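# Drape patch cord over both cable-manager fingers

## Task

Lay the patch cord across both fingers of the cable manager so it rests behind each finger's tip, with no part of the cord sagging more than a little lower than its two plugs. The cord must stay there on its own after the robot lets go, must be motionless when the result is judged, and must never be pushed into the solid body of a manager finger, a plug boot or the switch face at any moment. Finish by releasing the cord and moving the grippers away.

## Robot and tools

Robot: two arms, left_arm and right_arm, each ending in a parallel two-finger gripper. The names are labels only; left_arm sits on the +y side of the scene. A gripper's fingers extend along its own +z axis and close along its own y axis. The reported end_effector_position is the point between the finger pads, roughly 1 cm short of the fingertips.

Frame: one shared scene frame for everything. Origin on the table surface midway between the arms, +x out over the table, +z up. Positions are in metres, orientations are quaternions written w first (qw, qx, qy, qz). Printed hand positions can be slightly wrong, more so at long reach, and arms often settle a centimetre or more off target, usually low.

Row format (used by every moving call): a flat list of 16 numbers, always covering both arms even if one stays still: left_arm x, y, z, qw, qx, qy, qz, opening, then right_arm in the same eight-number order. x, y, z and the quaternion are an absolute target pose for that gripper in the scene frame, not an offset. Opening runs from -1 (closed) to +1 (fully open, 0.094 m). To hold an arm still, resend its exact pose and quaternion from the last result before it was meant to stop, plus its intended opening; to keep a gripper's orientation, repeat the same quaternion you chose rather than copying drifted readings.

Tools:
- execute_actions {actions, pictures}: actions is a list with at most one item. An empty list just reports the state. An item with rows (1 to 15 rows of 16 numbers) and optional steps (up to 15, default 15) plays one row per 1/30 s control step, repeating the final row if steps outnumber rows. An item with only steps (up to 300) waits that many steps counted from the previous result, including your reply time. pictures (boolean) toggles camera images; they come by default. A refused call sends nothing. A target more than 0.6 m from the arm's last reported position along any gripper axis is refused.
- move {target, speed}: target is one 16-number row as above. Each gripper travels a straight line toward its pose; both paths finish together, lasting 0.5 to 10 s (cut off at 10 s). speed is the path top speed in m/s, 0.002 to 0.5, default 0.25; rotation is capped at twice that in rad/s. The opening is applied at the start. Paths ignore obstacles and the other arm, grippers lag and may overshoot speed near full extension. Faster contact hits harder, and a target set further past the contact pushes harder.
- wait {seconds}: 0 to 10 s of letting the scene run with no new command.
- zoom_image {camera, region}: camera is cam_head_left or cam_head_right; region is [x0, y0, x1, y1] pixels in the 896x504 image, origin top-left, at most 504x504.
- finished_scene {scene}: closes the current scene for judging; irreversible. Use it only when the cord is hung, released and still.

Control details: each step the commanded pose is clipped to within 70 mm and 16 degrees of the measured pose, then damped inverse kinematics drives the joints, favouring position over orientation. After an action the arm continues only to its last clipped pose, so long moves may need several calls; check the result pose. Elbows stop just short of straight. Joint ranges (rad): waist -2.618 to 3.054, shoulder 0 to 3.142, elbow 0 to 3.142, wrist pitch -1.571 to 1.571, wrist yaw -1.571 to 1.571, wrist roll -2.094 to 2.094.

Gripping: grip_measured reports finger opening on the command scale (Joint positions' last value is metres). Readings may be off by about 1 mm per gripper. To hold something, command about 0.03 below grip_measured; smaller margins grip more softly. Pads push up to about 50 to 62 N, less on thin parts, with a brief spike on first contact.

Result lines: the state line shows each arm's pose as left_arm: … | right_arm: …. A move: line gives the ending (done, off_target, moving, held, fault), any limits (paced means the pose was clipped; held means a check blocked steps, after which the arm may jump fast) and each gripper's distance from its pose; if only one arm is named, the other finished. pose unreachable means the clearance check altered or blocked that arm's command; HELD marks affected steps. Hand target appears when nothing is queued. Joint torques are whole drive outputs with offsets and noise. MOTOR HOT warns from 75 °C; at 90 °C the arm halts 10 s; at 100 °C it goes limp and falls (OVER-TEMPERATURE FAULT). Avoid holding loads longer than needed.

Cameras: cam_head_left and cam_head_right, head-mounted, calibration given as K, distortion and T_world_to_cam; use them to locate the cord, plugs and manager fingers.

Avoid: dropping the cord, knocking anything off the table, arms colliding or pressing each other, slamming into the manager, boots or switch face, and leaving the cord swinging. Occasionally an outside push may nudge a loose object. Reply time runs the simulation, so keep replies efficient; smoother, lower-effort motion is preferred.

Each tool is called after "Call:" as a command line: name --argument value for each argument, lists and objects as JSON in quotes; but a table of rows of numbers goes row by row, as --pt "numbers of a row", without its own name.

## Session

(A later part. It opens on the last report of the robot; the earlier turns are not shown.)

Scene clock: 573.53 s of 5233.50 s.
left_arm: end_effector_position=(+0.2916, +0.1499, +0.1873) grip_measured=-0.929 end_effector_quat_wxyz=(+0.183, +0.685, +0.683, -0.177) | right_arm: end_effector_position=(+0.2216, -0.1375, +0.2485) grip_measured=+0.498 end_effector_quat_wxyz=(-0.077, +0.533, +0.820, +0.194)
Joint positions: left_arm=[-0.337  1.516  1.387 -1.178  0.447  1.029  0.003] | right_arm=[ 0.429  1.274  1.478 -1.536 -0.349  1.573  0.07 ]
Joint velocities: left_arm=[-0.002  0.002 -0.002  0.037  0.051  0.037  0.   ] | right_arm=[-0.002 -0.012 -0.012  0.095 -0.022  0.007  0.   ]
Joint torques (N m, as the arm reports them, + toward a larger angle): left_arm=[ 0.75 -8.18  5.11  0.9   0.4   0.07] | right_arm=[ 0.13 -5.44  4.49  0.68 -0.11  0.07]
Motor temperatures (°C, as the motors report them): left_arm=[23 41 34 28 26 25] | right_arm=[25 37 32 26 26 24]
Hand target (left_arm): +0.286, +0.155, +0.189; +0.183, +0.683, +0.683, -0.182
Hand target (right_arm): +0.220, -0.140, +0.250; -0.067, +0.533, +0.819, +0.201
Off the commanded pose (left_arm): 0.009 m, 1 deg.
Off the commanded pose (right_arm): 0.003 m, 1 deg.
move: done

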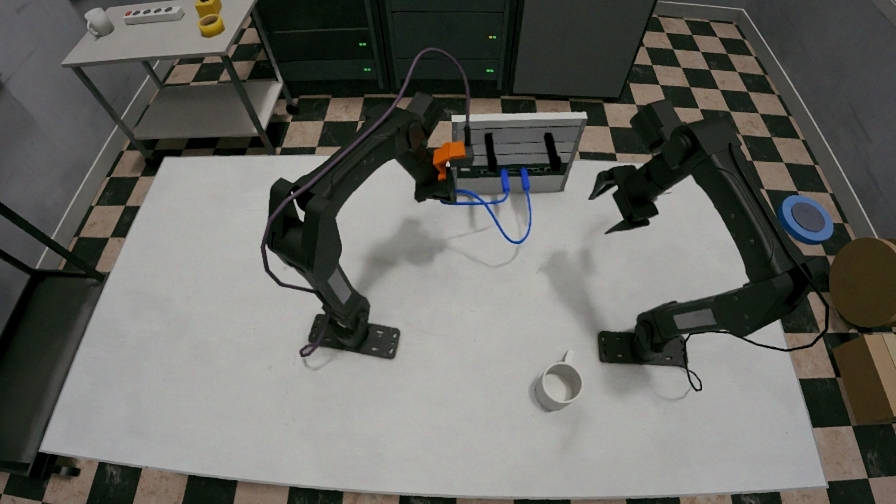

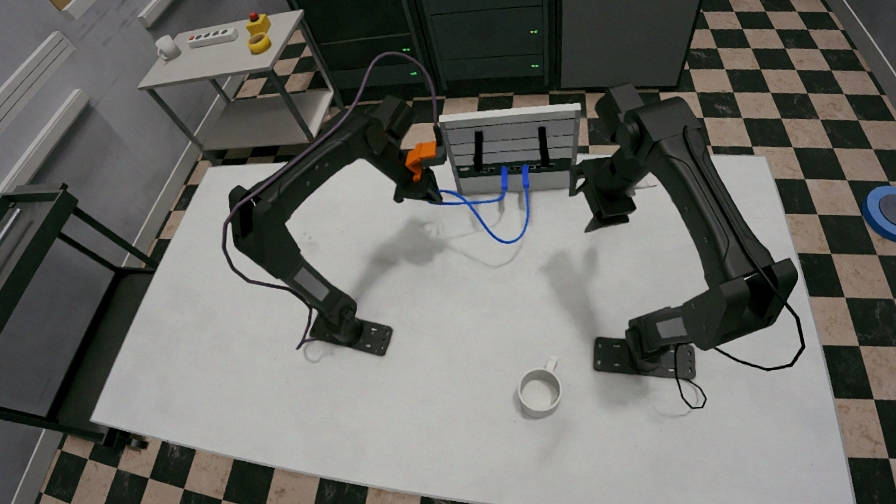

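Call:
move --target '[0.285,0.155,0.19, 0.183,0.683,0.683,-0.183, -1,  0.235,0.0,0.175, -0.066,0.533,0.819,0.201, 0.9]' --speed 0.15

Call:
move --target '[0.285,0.155,0.19, 0.183,0.683,0.683,-0.183, -1,  0.24,0.012,0.112, -0.066,0.533,0.819,0.201, 0.9]' --speed 0.06

Call:
zoom_image --camera "cam_head_left" --region '[400,110,640,290]'

Call:
zoom_image --camera "cam_head_right" --region '[380,110,620,290]'

Scene clock: 578.10 s of 5233.50 s.
left_arm: end_effector_position=(+0.2923, +0.1492, +0.1877) grip_measured=-0.929 end_effector_quat_wxyz=(+0.185, +0.685, +0.682, -0.177) | right_arm: end_effector_position=(+0.2369, -0.0010, +0.1797) grip_measured=+0.898 end_effector_quat_wxyz=(-0.069, +0.533, +0.818, +0.206)
Joint positions: left_arm=[-0.337  1.516  1.387 -1.173  0.449  1.03   0.003] | right_arm=[ 0.885  1.485  1.341 -1.033 -0.198  2.028  0.089]
Joint velocities: left_arm=[-0.007  0.012  0.007  0.007  0.037 -0.037  0.001] | right_arm=[-0.017 -0.002  0.002  0.022 -0.037 -0.037  0.001]
Joint torques (N m, as the arm reports them, + toward a larger angle): left_arm=[ 0.84 -8.27  5.13  0.86  0.42  0.1 ] | right_arm=[ 0.67 -5.67  5.66  0.91  0.03  0.06]
Motor temperatures (°C, as the motors report them): left_arm=[23 41 33 28 26 25] | right_arm=[25 37 31 26 26 24]
Hand target (left_arm): +0.285, +0.155, +0.190; +0.183, +0.683, +0.683, -0.183
Hand target (right_arm): +0.237, -0.000, +0.175; -0.065, +0.533, +0.819, +0.202
Off the commanded pose (left_arm): 0.010 m, 1 deg.
Off the commanded pose (right_arm): 0.005 m, 1 deg.
move: done

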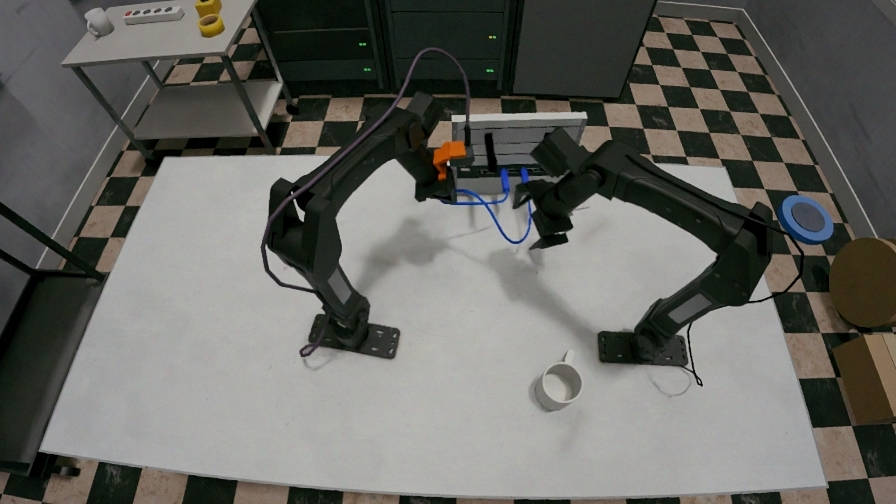

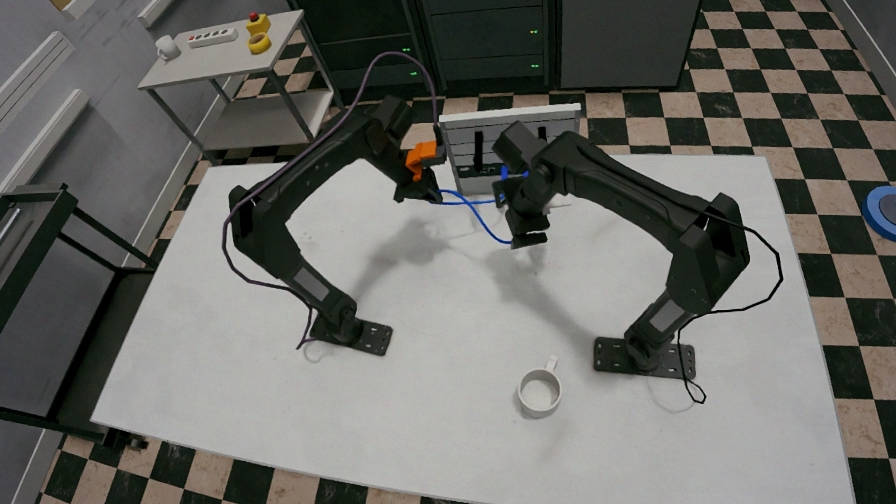

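Scene clock: 579.77 s of 5233.50 s.
left_arm: end_effector_position=(+0.2930, +0.1488, +0.1879) grip_measured=-0.929 end_effector_quat_wxyz=(+0.187, +0.685, +0.681, -0.177) | right_arm: end_effector_position=(+0.2416, +0.0111, +0.1188) grip_measured=+0.898 end_effector_quat_wxyz=(-0.069, +0.534, +0.817, +0.208)
Joint positions: left_arm=[-0.337  1.516  1.387 -1.17   0.449  1.03   0.003] | right_arm=[ 0.901  1.534  1.144 -0.781 -0.193  2.046  0.089]
Joint velocities: left_arm=[ 0.002 -0.002  0.007 -0.037  0.007 -0.051  0.001] | right_arm=[ 0.002  0.002  0.002  0.037  0.022 -0.022  0.001]
Joint torques (N m, as the arm reports them, + toward a larger angle): left_arm=[ 0.84 -8.28  5.12  0.81  0.42  0.08] | right_arm=[ 0.83 -5.74  5.71  0.9   0.03  0.05]
Motor temperatures (°C, as the motors report them): left_arm=[23 41 33 28 26 25] | right_arm=[25 37 31 26 26 24]
Hand target (left_arm): +0.285, +0.155, +0.190; +0.183, +0.683, +0.683, -0.183
Hand target (right_arm): +0.240, +0.011, +0.112; -0.066, +0.533, +0.819, +0.201
Off the commanded pose (left_arm): 0.010 m, 1 deg.
Off the commanded pose (right_arm): 0.007 m, 1 deg.
move: done

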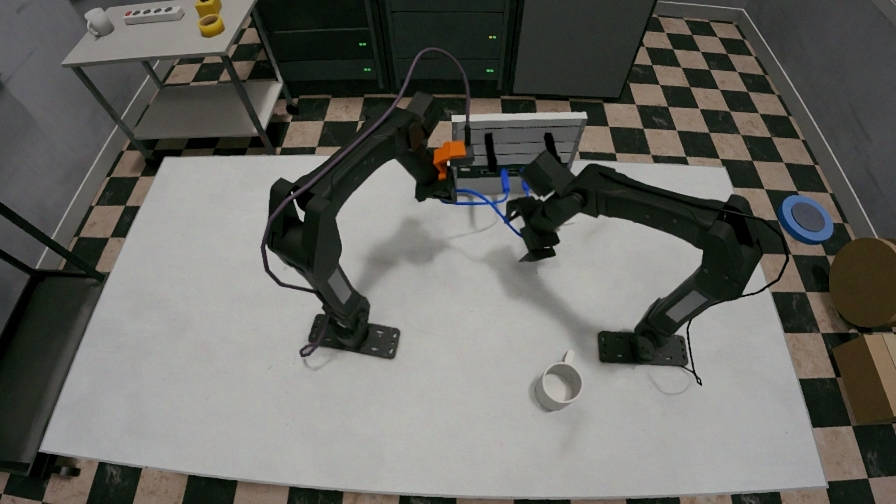

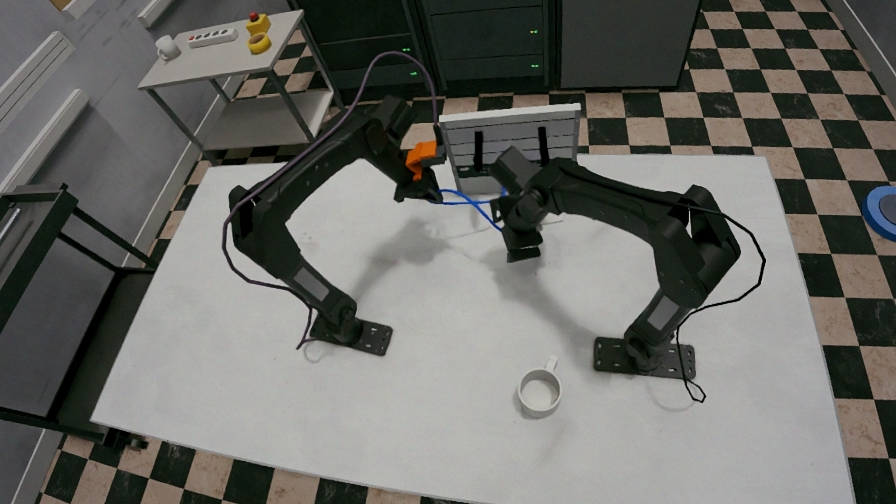

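Region (400, 110, 640, 290) of cam_head_left's 896x504 image, scaled by 2.100, with more detail than that image has; it fills the top 378 rows of this view, and the rest is white.

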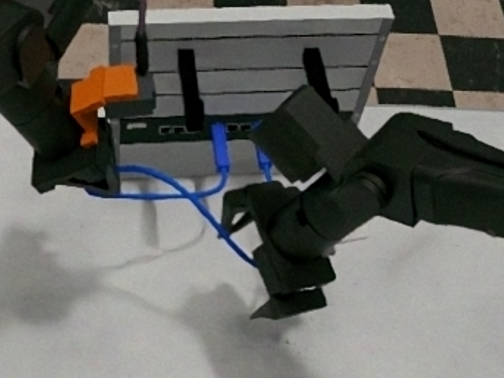

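Region (380, 110, 620, 290) of cam_head_right's 896x504 image, scaled by 2.100, with more detail than that image has; it fills the top 378 rows of this view, and the rest is white.

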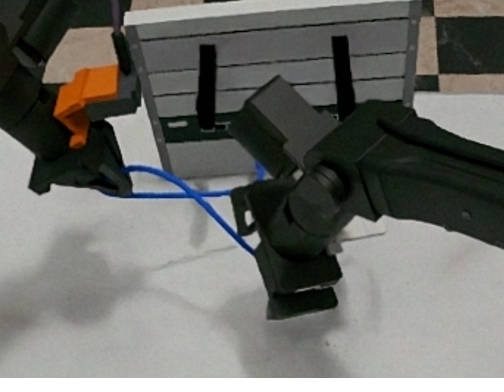

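The cord passes between the fingers; closing.

Call:
move --target '[0.285,0.155,0.19, 0.183,0.683,0.683,-0.183, -1,  0.24,0.012,0.112, -0.066,0.533,0.819,0.201, -1]'

Call:
zoom_image --camera "cam_head_left" --region '[400,110,640,290]'

Scene clock: 581.00 s of 5233.50 s.
left_arm: end_effector_position=(+0.2931, +0.1487, +0.1879) grip_measured=-0.929 end_effector_quat_wxyz=(+0.187, +0.685, +0.681, -0.177) | right_arm: end_effector_position=(+0.2418, +0.0113, +0.1190) grip_measured=-0.991 end_effector_quat_wxyz=(-0.069, +0.534, +0.817, +0.208)
Joint positions: left_arm=[-0.337  1.516  1.387 -1.169  0.449  1.03   0.003] | right_arm=[ 0.901  1.534  1.144 -0.78  -0.193  2.046  0.   ]
Joint velocities: left_arm=[ 0.002 -0.012  0.002 -0.022  0.022 -0.037  0.   ] | right_arm=[-0.007  0.007  0.012 -0.037  0.007 -0.051  0.   ]
Joint torques (N m, as the arm reports them, + toward a larger angle): left_arm=[ 0.84 -8.3   5.07  0.8   0.4   0.09] | right_arm=[ 0.91 -5.58  5.87  0.92  0.03  0.05]
Motor temperatures (°C, as the motors report them): left_arm=[23 41 33 28 26 25] | right_arm=[25 37 31 26 26 24]
Hand target (left_arm): +0.285, +0.155, +0.190; +0.183, +0.683, +0.683, -0.183
Hand target (right_arm): +0.240, +0.012, +0.112; -0.066, +0.533, +0.819, +0.201
Off the commanded pose (left_arm): 0.010 m, 1 deg.
Off the commanded pose (right_arm): 0.007 m, 1 deg.
move: done

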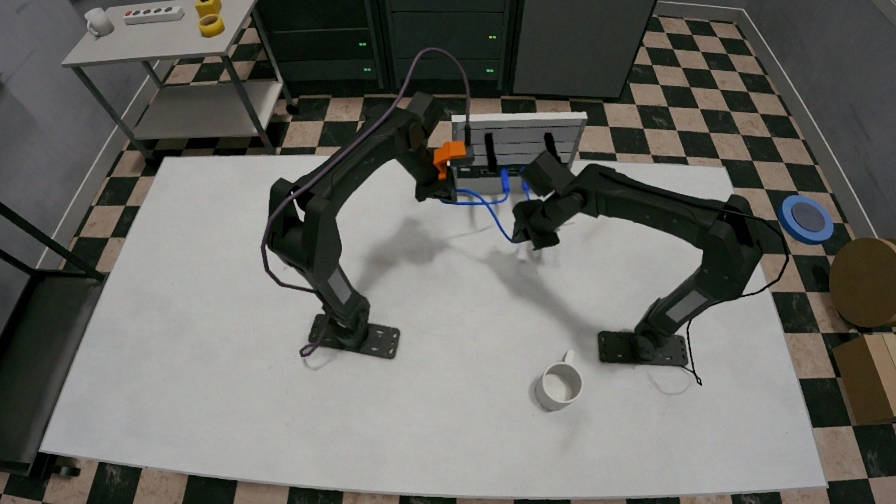

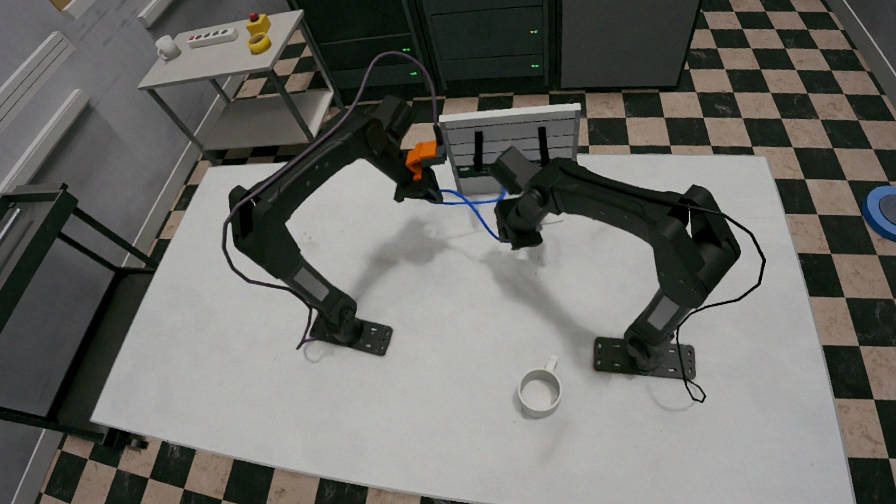

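Region (400, 110, 640, 290) of cam_head_left's 896x504 image, scaled by 2.100, with more detail than that image has; it fills the top 378 rows of this view, and the rest is white.

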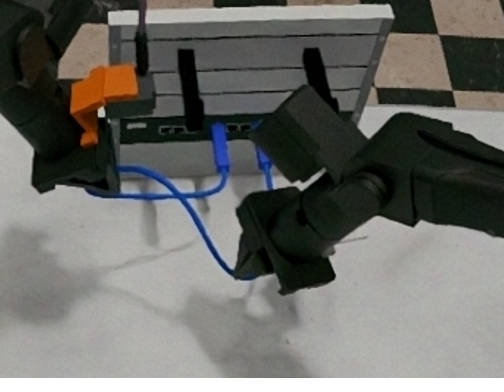

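Call:
move --target '[0.285,0.155,0.19, 0.183,0.683,0.683,-0.183, -1,  0.24,0.012,0.112, -0.066,0.533,0.819,0.201, 0.5]'

Call:
move --target '[0.285,0.155,0.19, 0.183,0.683,0.683,-0.183, -1,  0.243,0.022,0.088, -0.066,0.533,0.819,0.201, 0.5]' --speed 0.05

Call:
move --target '[0.285,0.155,0.19, 0.183,0.683,0.683,-0.183, -1,  0.243,0.022,0.088, -0.066,0.533,0.819,0.201, -1]'

Call:
zoom_image --camera "cam_head_left" --region '[400,110,640,290]'

Scene clock: 582.63 s of 5233.50 s.
left_arm: end_effector_position=(+0.2931, +0.1487, +0.1879) grip_measured=-0.929 end_effector_quat_wxyz=(+0.187, +0.685, +0.681, -0.177) | right_arm: end_effector_position=(+0.2419, +0.0113, +0.1190) grip_measured=+0.498 end_effector_quat_wxyz=(-0.069, +0.534, +0.817, +0.208)
Joint positions: left_arm=[-0.337  1.516  1.387 -1.169  0.449  1.03   0.003] | right_arm=[ 0.901  1.534  1.144 -0.78  -0.193  2.046  0.07 ]
Joint velocities: left_arm=[ 0.002  0.017 -0.007  0.066  0.022 -0.007 -0.   ] | right_arm=[ 0.002  0.007  0.007  0.022 -0.051 -0.007 -0.   ]
Joint torques (N m, as the arm reports them, + toward a larger angle): left_arm=[ 0.85 -8.25  5.1   0.84  0.39  0.09] | right_arm=[ 0.93 -5.56  5.88  0.91  0.03  0.03]
Motor temperatures (°C, as the motors report them): left_arm=[23 41 33 28 26 25] | right_arm=[25 37 31 27 26 24]
Hand target (left_arm): +0.285, +0.155, +0.190; +0.183, +0.683, +0.683, -0.183
Hand target (right_arm): +0.240, +0.012, +0.112; -0.066, +0.533, +0.819, +0.201
Off the commanded pose (left_arm): 0.010 m, 1 deg.
Off the commanded pose (right_arm): 0.007 m, 1 deg.
move: done

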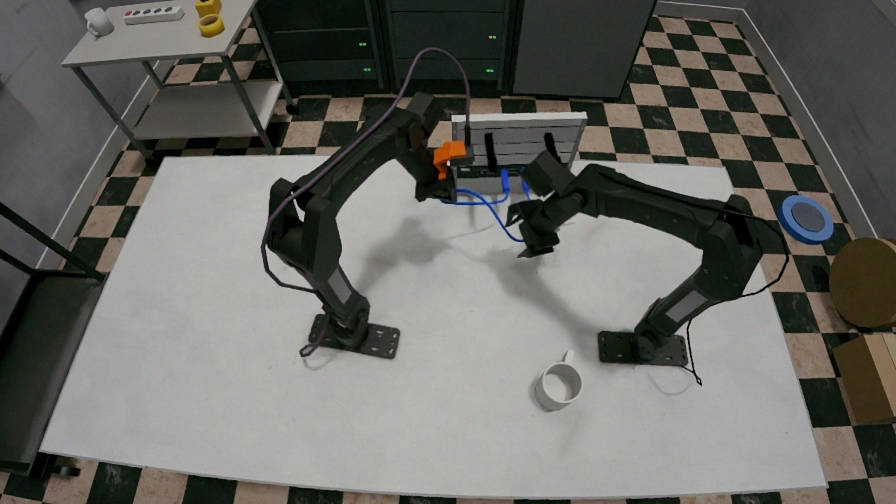

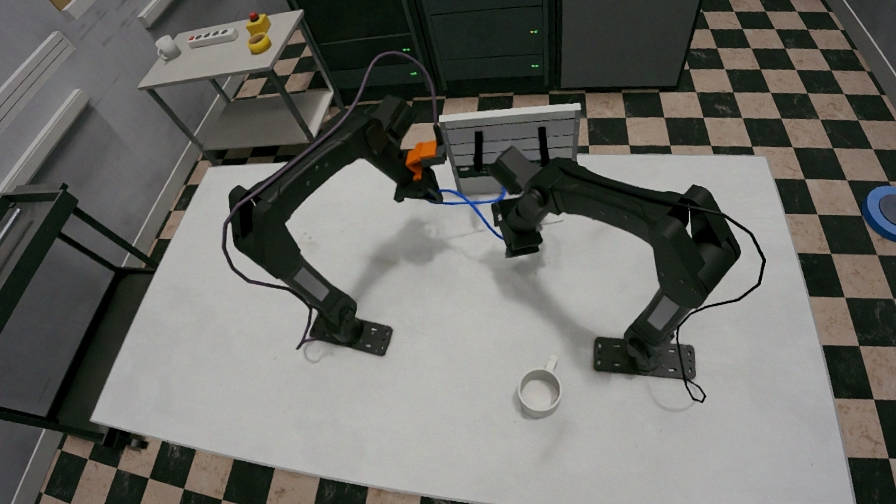

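Scene clock: 583.73 s of 5233.50 s.
left_arm: end_effector_position=(+0.2930, +0.1488, +0.1879) grip_measured=-0.929 end_effector_quat_wxyz=(+0.187, +0.685, +0.681, -0.177) | right_arm: end_effector_position=(+0.2454, +0.0220, +0.0953) grip_measured=+0.498 end_effector_quat_wxyz=(-0.069, +0.533, +0.817, +0.208)
Joint positions: left_arm=[-0.337  1.516  1.387 -1.17   0.449  1.03   0.003] | right_arm=[ 0.915  1.592  1.105 -0.681 -0.188  2.059  0.07 ]
Joint velocities: left_arm=[-0.002 -0.007 -0.007  0.022 -0.022 -0.007  0.   ] | right_arm=[-0.002  0.002  0.002  0.007 -0.051 -0.007 -0.   ]
Joint torques (N m, as the arm reports them, + toward a larger angle): left_arm=[ 0.94 -8.22  5.19  0.81  0.4   0.08] | right_arm=[ 0.81 -6.18  5.53  0.92  0.05  0.03]
Motor temperatures (°C, as the motors report them): left_arm=[23 41 33 28 26 25] | right_arm=[25 37 31 27 26 24]
Hand target (left_arm): +0.285, +0.155, +0.190; +0.183, +0.683, +0.683, -0.183
Hand target (right_arm): +0.243, +0.022, +0.088; -0.066, +0.533, +0.819, +0.201
Off the commanded pose (left_arm): 0.010 m, 1 deg.
Off the commanded pose (right_arm): 0.008 m, 1 deg.
move: done

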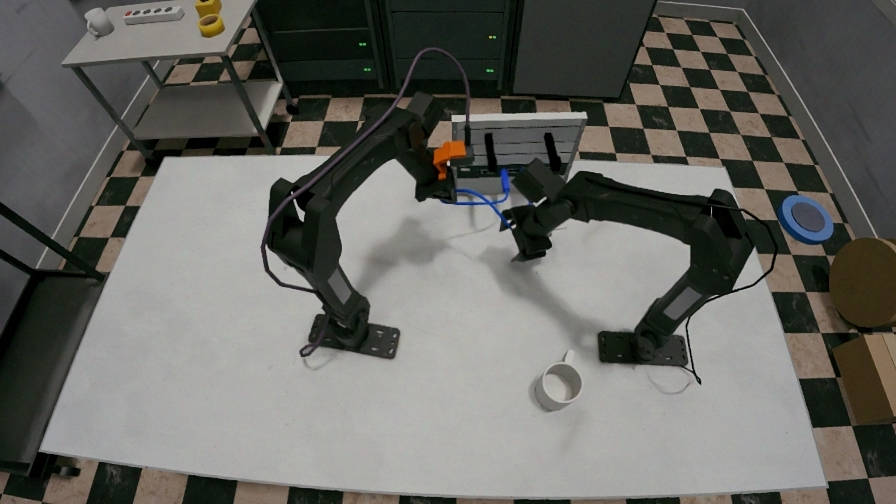

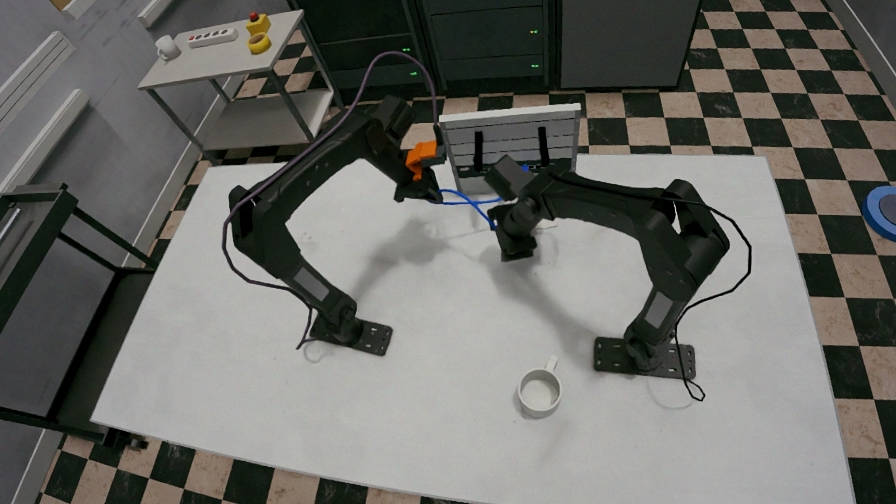

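Scene clock: 584.43 s of 5233.50 s.
left_arm: end_effector_position=(+0.2926, +0.1488, +0.1879) grip_measured=-0.929 end_effector_quat_wxyz=(+0.186, +0.685, +0.681, -0.178) | right_arm: end_effector_position=(+0.2462, +0.0229, +0.0958) grip_measured=-0.958 end_effector_quat_wxyz=(-0.069, +0.534, +0.816, +0.211)
Joint positions: left_arm=[-0.337  1.516  1.387 -1.171  0.45   1.03   0.003] | right_arm=[ 0.915  1.592  1.105 -0.676 -0.188  2.061  0.002]
Joint velocities: left_arm=[-0.017  0.002 -0.017 -0.037 -0.007  0.007 -0.001] | right_arm=[ 0.007  0.002  0.002  0.007 -0.037 -0.037  0.   ]
Joint torques (N m, as the arm reports them, + toward a larger angle): left_arm=[ 0.88 -8.2   5.07  0.77  0.38  0.1 ] | right_arm=[ 0.88 -6.09  5.61  0.88  0.03  0.03]
Motor temperatures (°C, as the motors report them): left_arm=[23 41 33 28 26 25] | right_arm=[25 37 31 27 26 24]
Hand target (left_arm): +0.285, +0.155, +0.190; +0.183, +0.683, +0.683, -0.183
Hand target (right_arm): +0.243, +0.022, +0.088; -0.066, +0.533, +0.819, +0.201
Off the commanded pose (left_arm): 0.010 m, 1 deg.
Off the commanded pose (right_arm): 0.008 m, 1 deg.
move: done

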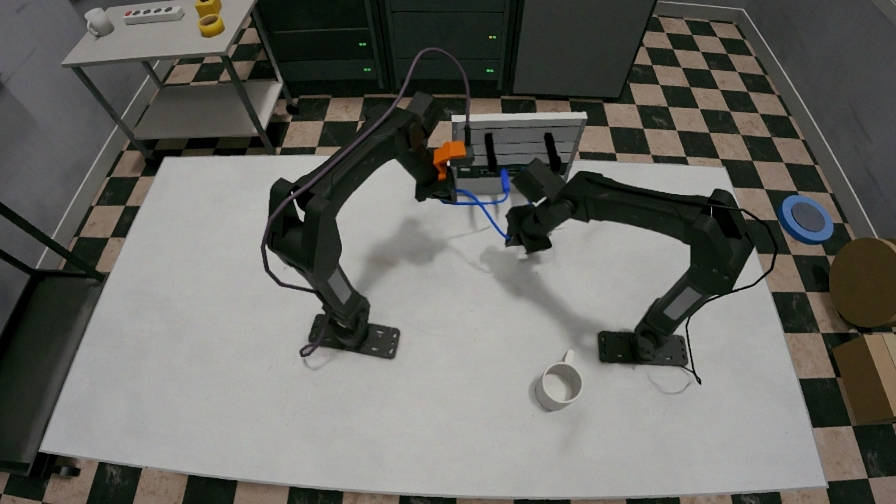

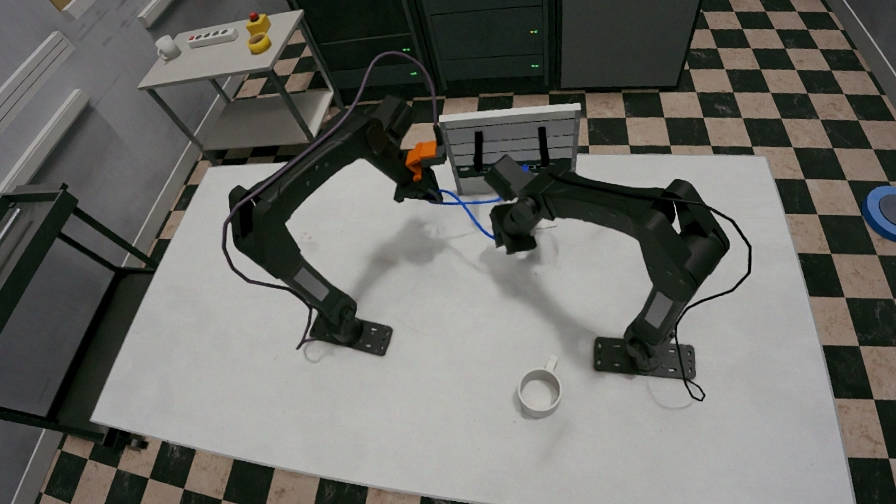

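Region (400, 110, 640, 290) of cam_head_left's 896x504 image, scaled by 2.100, with more detail than that image has; it fills the top 378 rows of this view, and the rest is white.

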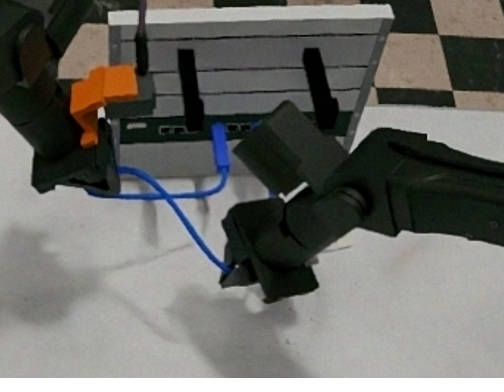

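Call:
move --target '[0.285,0.155,0.19, 0.183,0.683,0.683,-0.183, -1,  0.245,0.018,0.104, -0.066,0.533,0.819,0.201, -0.8]' --speed 0.03

Call:
move --target '[0.285,0.155,0.19, 0.183,0.683,0.683,-0.183, -1,  0.245,0.018,0.104, -0.066,0.533,0.819,0.201, -1]'

Scene clock: 586.03 s of 5233.50 s.
left_arm: end_effector_position=(+0.2926, +0.1487, +0.1879) grip_measured=-0.929 end_effector_quat_wxyz=(+0.186, +0.685, +0.681, -0.178) | right_arm: end_effector_position=(+0.2411, +0.0169, +0.0925) grip_measured=-0.802 end_effector_quat_wxyz=(-0.071, +0.536, +0.818, +0.194)
Joint positions: left_arm=[-0.337  1.516  1.387 -1.171  0.451  1.03   0.003] | right_arm=[ 0.915  1.592  1.105 -0.711 -0.188  2.059  0.009]
Joint velocities: left_arm=[-0.002 -0.002 -0.002  0.007 -0.037  0.066 -0.001] | right_arm=[-0.007  0.017  0.007  0.037  0.007 -0.037 -0.001]
Joint torques (N m, as the arm reports them, + toward a larger angle): left_arm=[ 0.83 -8.25  5.16  0.83  0.41  0.08] | right_arm=[-0.31 -7.45  9.04  0.57 -0.04 -0.08]
Motor temperatures (°C, as the motors report them): left_arm=[23 41 33 28 26 25] | right_arm=[25 37 31 27 26 24]
Hand target (left_arm): +0.285, +0.155, +0.190; +0.183, +0.683, +0.683, -0.183
Hand target (right_arm): +0.245, +0.018, +0.104; -0.066, +0.533, +0.819, +0.201
Off the commanded pose (left_arm): 0.010 m, 1 deg.
Off the commanded pose (right_arm): 0.012 m, 1 deg.
move: off_target (right_arm)

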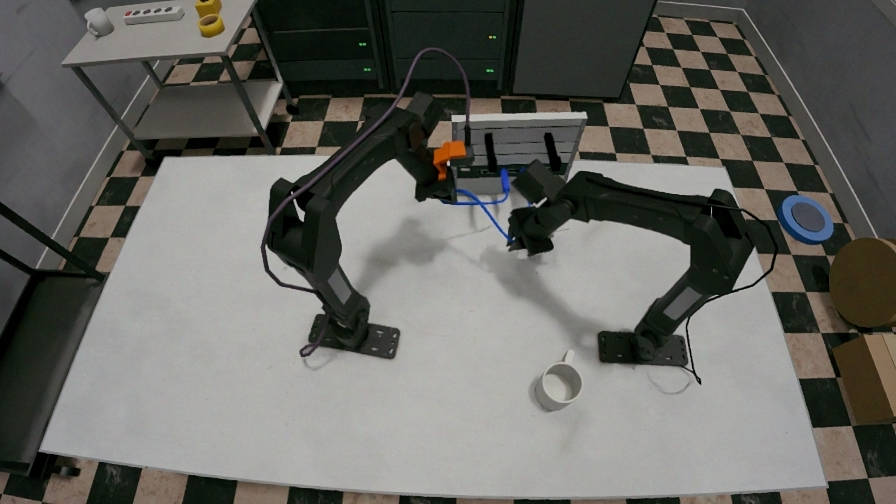

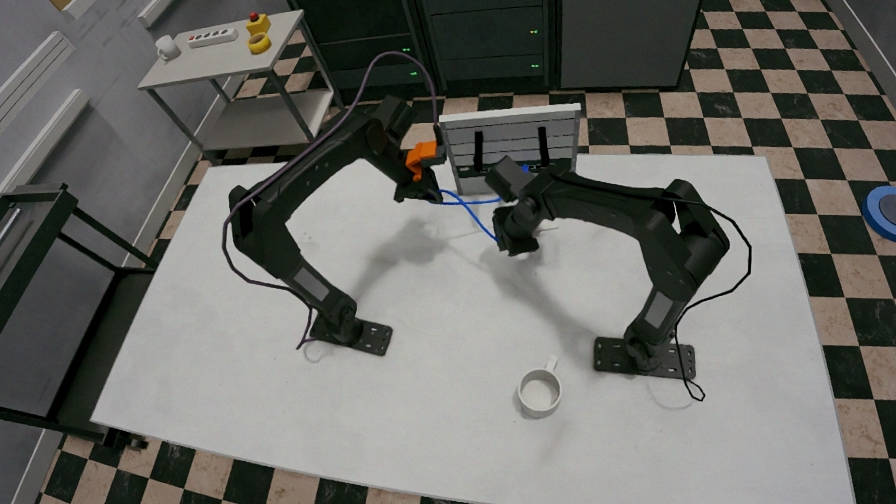

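Scene clock: 586.73 s of 5233.50 s.
left_arm: end_effector_position=(+0.2918, +0.1486, +0.1880) grip_measured=-0.929 end_effector_quat_wxyz=(+0.186, +0.685, +0.681, -0.179) | right_arm: end_effector_position=(+0.2415, +0.0174, +0.0928) grip_measured=-0.955 end_effector_quat_wxyz=(-0.071, +0.536, +0.818, +0.195)
Joint positions: left_arm=[-0.337  1.516  1.387 -1.174  0.453  1.031  0.003] | right_arm=[ 0.915  1.592  1.105 -0.708 -0.188  2.059  0.002]
Joint velocities: left_arm=[ 0.002 -0.012  0.002  0.007  0.022  0.051  0.001] | right_arm=[-0.002  0.012  0.007  0.007 -0.11   0.037  0.001]
Joint torques (N m, as the arm reports them, + toward a larger angle): left_arm=[ 0.84 -8.27  5.17  0.84  0.38  0.05] | right_arm=[-0.42 -7.48  9.01  0.54 -0.04 -0.08]
Motor temperatures (°C, as the motors report them): left_arm=[23 41 33 28 26 25] | right_arm=[25 37 31 27 26 24]
Hand target (left_arm): +0.285, +0.155, +0.190; +0.183, +0.683, +0.683, -0.183
Hand target (right_arm): +0.245, +0.018, +0.104; -0.066, +0.533, +0.819, +0.201
Off the commanded pose (left_arm): 0.010 m, 1 deg.
Off the commanded pose (right_arm): 0.012 m, 1 deg.
move: off_target (right_arm)

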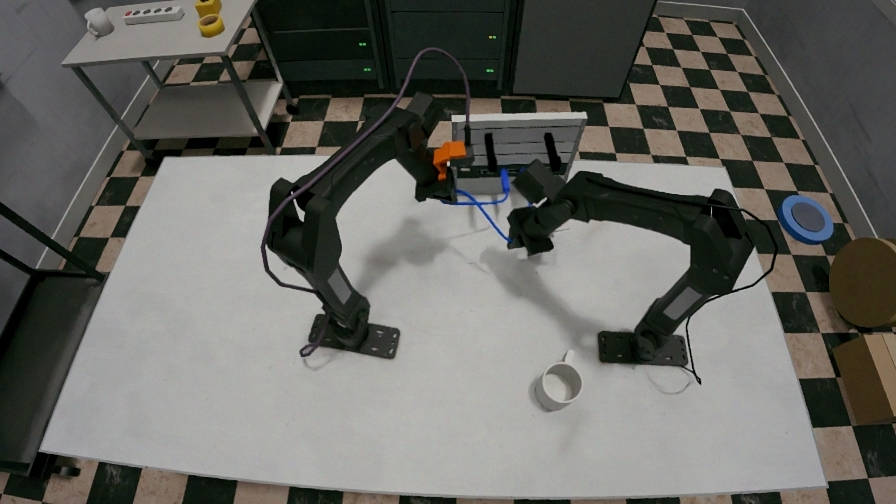

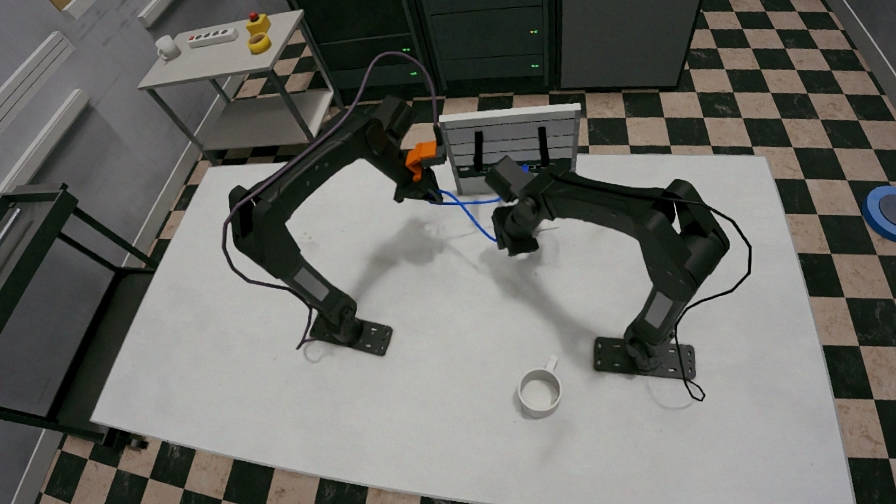

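The arm did not rise; repeating with a larger lift.

Call:
move --target '[0.285,0.155,0.19, 0.183,0.683,0.683,-0.183, -1,  0.245,0.014,0.116, -0.066,0.533,0.819,0.201, -0.8]' --speed 0.03

Call:
move --target '[0.285,0.155,0.19, 0.183,0.683,0.683,-0.183, -1,  0.245,0.014,0.116, -0.066,0.533,0.819,0.201, -1]'

Scene clock: 588.43 s of 5233.50 s.
left_arm: end_effector_position=(+0.2922, +0.1484, +0.1881) grip_measured=-0.929 end_effector_quat_wxyz=(+0.187, +0.685, +0.681, -0.179) | right_arm: end_effector_position=(+0.2391, +0.0146, +0.0976) grip_measured=-0.802 end_effector_quat_wxyz=(-0.072, +0.535, +0.822, +0.184)
Joint positions: left_arm=[-0.337  1.516  1.387 -1.172  0.453  1.031  0.003] | right_arm=[ 0.915  1.592  1.133 -0.759 -0.188  2.051  0.009]
Joint velocities: left_arm=[ 0.012 -0.007  0.002 -0.007 -0.037 -0.037  0.   ] | right_arm=[ 0.002 -0.012 -0.012 -0.037  0.022 -0.037  0.   ]
Joint torques (N m, as the arm reports them, + toward a larger angle): left_arm=[ 0.82 -8.28  5.16  0.82  0.37  0.08] | right_arm=[-1.13 -8.75  9.08  0.57 -0.07 -0.08]
Motor temperatures (°C, as the motors report them): left_arm=[23 41 33 28 26 25] | right_arm=[25 38 32 27 26 24]
Hand target (left_arm): +0.285, +0.155, +0.190; +0.183, +0.683, +0.683, -0.183
Hand target (right_arm): +0.245, +0.014, +0.116; -0.066, +0.533, +0.819, +0.201
Off the commanded pose (left_arm): 0.010 m, 1 deg.
Off the commanded pose (right_arm): 0.019 m, 2 deg.
move: off_target (right_arm)

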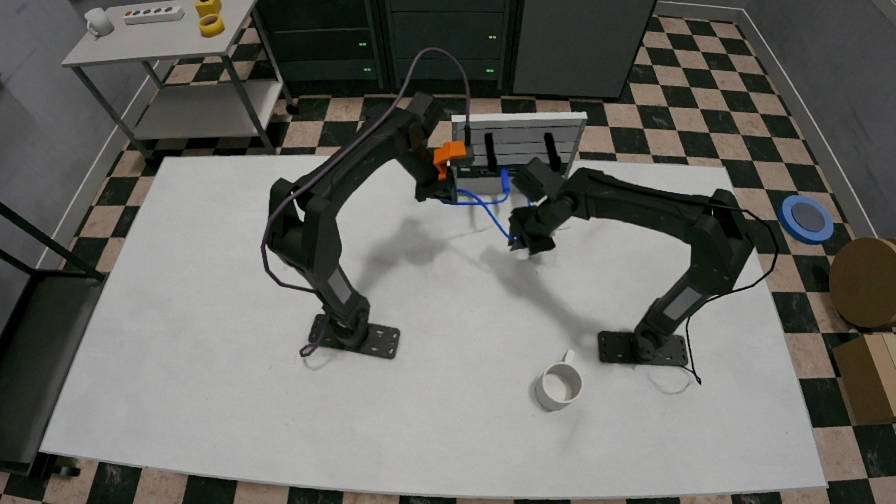

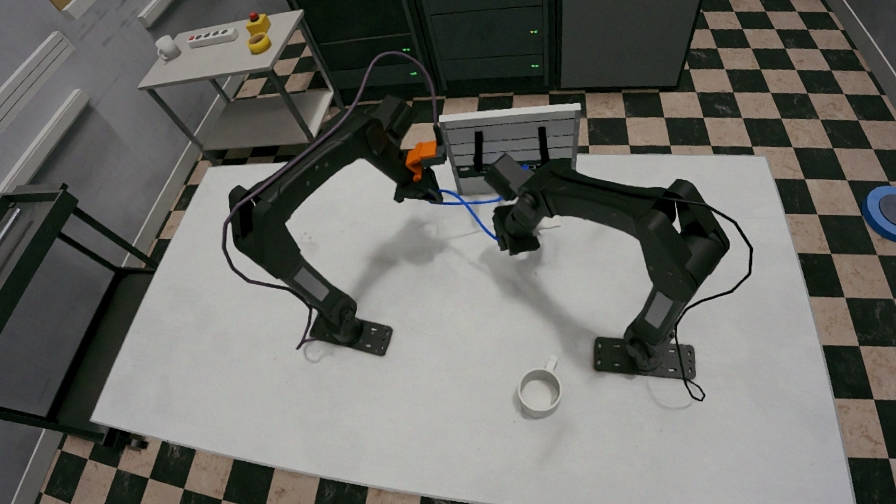

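Scene clock: 589.13 s of 5233.50 s.
left_arm: end_effector_position=(+0.2915, +0.1484, +0.1881) grip_measured=-0.929 end_effector_quat_wxyz=(+0.186, +0.685, +0.681, -0.180) | right_arm: end_effector_position=(+0.2405, +0.0162, +0.0984) grip_measured=-0.957 end_effector_quat_wxyz=(-0.071, +0.534, +0.821, +0.189)
Joint positions: left_arm=[-0.337  1.516  1.387 -1.174  0.456  1.031  0.003] | right_arm=[ 0.915  1.592  1.133 -0.75  -0.188  2.052  0.002]
Joint velocities: left_arm=[ 0.007  0.007  0.007  0.022  0.007  0.022 -0.001] | right_arm=[-0.022 -0.017  0.002 -0.007 -0.022 -0.037 -0.002]
Joint torques (N m, as the arm reports them, + toward a larger angle): left_arm=[ 0.8  -8.29  5.2   0.86  0.35  0.07] | right_arm=[-1.11 -8.77  9.05  0.45 -0.06 -0.1 ]
Motor temperatures (°C, as the motors report them): left_arm=[23 41 33 28 26 25] | right_arm=[25 38 32 27 26 24]
Hand target (left_arm): +0.285, +0.155, +0.190; +0.183, +0.683, +0.683, -0.183
Hand target (right_arm): +0.245, +0.014, +0.115; -0.066, +0.533, +0.819, +0.201
Off the commanded pose (left_arm): 0.009 m, 1 deg.
Off the commanded pose (right_arm): 0.018 m, 2 deg.
move: off_target (right_arm)

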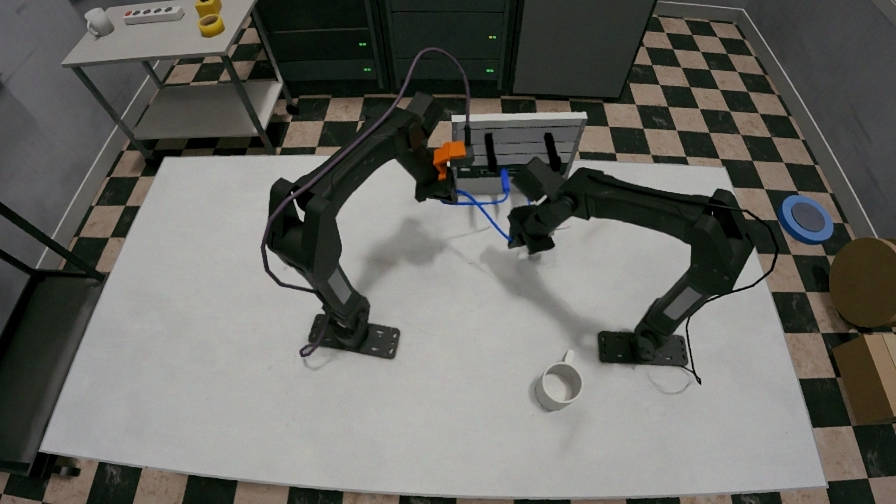

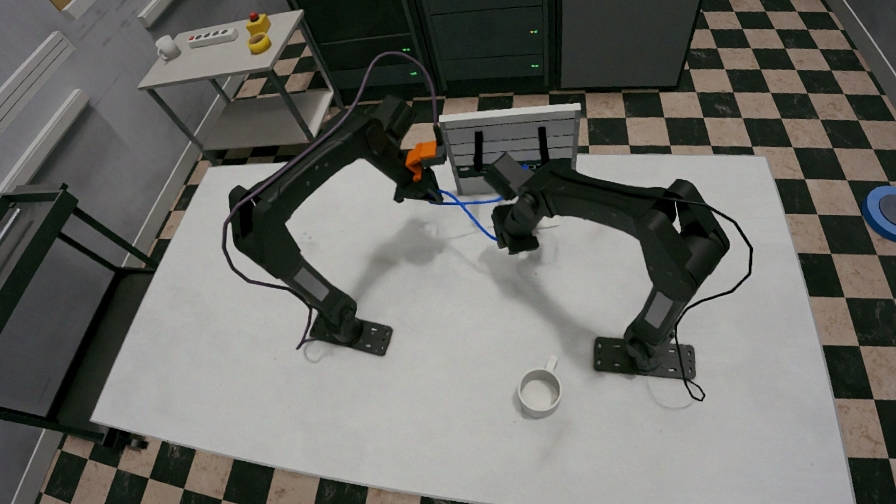

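Call:
move --target '[0.285,0.11,0.225, 0.183,0.683,0.683,-0.183, -1,  0.265,-0.01,0.185, -0.066,0.533,0.819,0.201, -1]' --speed 0.05

Call:
zoom_image --camera "cam_head_left" --region '[420,90,660,270]'

Call:
zoom_image --camera "cam_head_right" --region '[400,90,640,270]'

Scene clock: 592.53 s of 5233.50 s.
left_arm: end_effector_position=(+0.2863, +0.1123, +0.2258) grip_measured=-0.929 end_effector_quat_wxyz=(+0.194, +0.684, +0.679, -0.182) | right_arm: end_effector_position=(+0.2636, -0.0096, +0.1659) grip_measured=-0.957 end_effector_quat_wxyz=(-0.066, +0.537, +0.821, +0.180)
Joint positions: left_arm=[-0.454  1.566  1.576 -1.244  0.427  0.903  0.003] | right_arm=[ 0.806  1.577  1.396 -1.063 -0.212  1.947  0.002]
Joint velocities: left_arm=[-0.012 -0.017  0.002  0.022  0.007  0.022 -0.002] | right_arm=[ 0.007  0.017 -0.007 -0.022  0.007  0.007 -0.001]
Joint torques (N m, as the arm reports them, + toward a larger angle): left_arm=[-0.82 -5.18  7.8   1.01  0.25 -0.07] | right_arm=[-0.84 -8.46  9.25  0.57 -0.26 -0.07]
Motor temperatures (°C, as the motors report them): left_arm=[23 40 33 28 26 25] | right_arm=[25 39 33 27 26 24]
Hand target (left_arm): +0.285, +0.110, +0.225; +0.183, +0.683, +0.683, -0.183
Hand target (right_arm): +0.265, -0.010, +0.185; -0.066, +0.533, +0.819, +0.201
Off the commanded pose (left_arm): 0.003 m, 1 deg.
Off the commanded pose (right_arm): 0.019 m, 2 deg.
move: off_target (right_arm)

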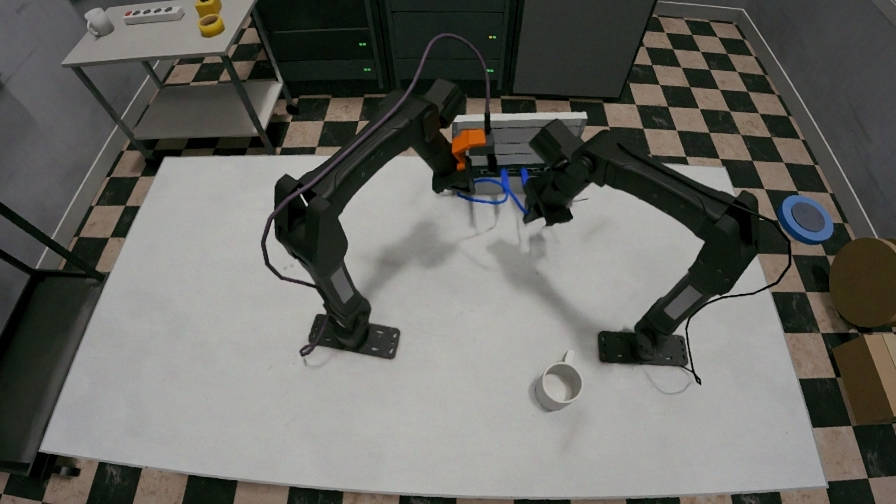

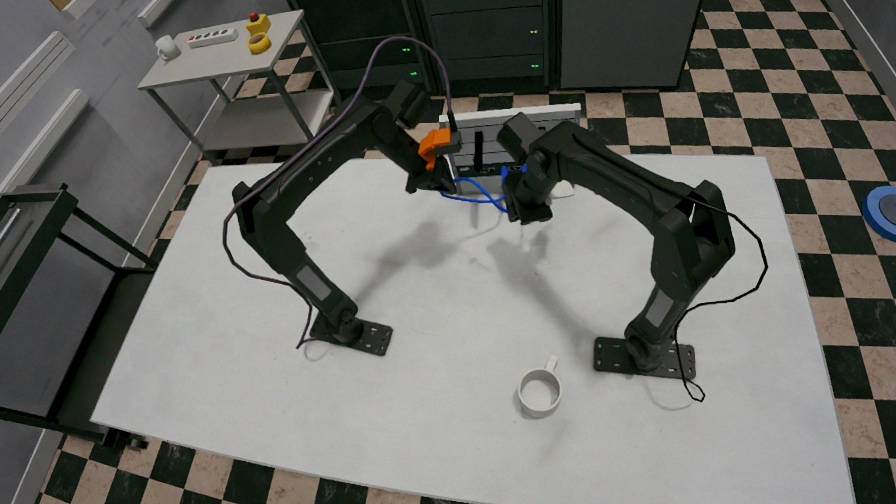

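Region (420, 90, 660, 270) of cam_head_left's 896x504 image, scaled by 2.100, with more detail than that image has; it fills the top 378 rows of this view, and the rest is white.

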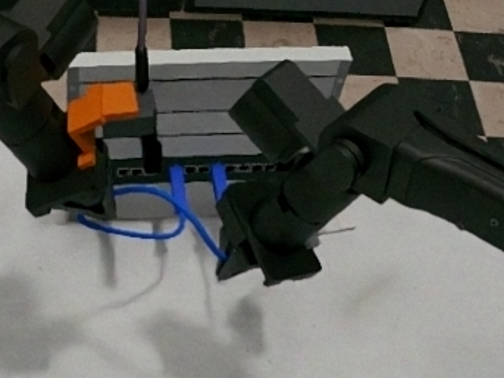

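Region (400, 90, 640, 270) of cam_head_right's 896x504 image, scaled by 2.100, with more detail than that image has; it fills the top 378 rows of this view, and the rest is white.

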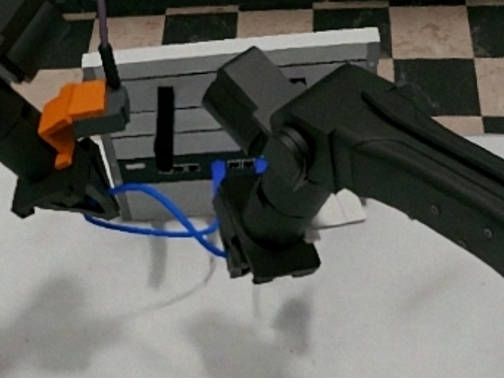

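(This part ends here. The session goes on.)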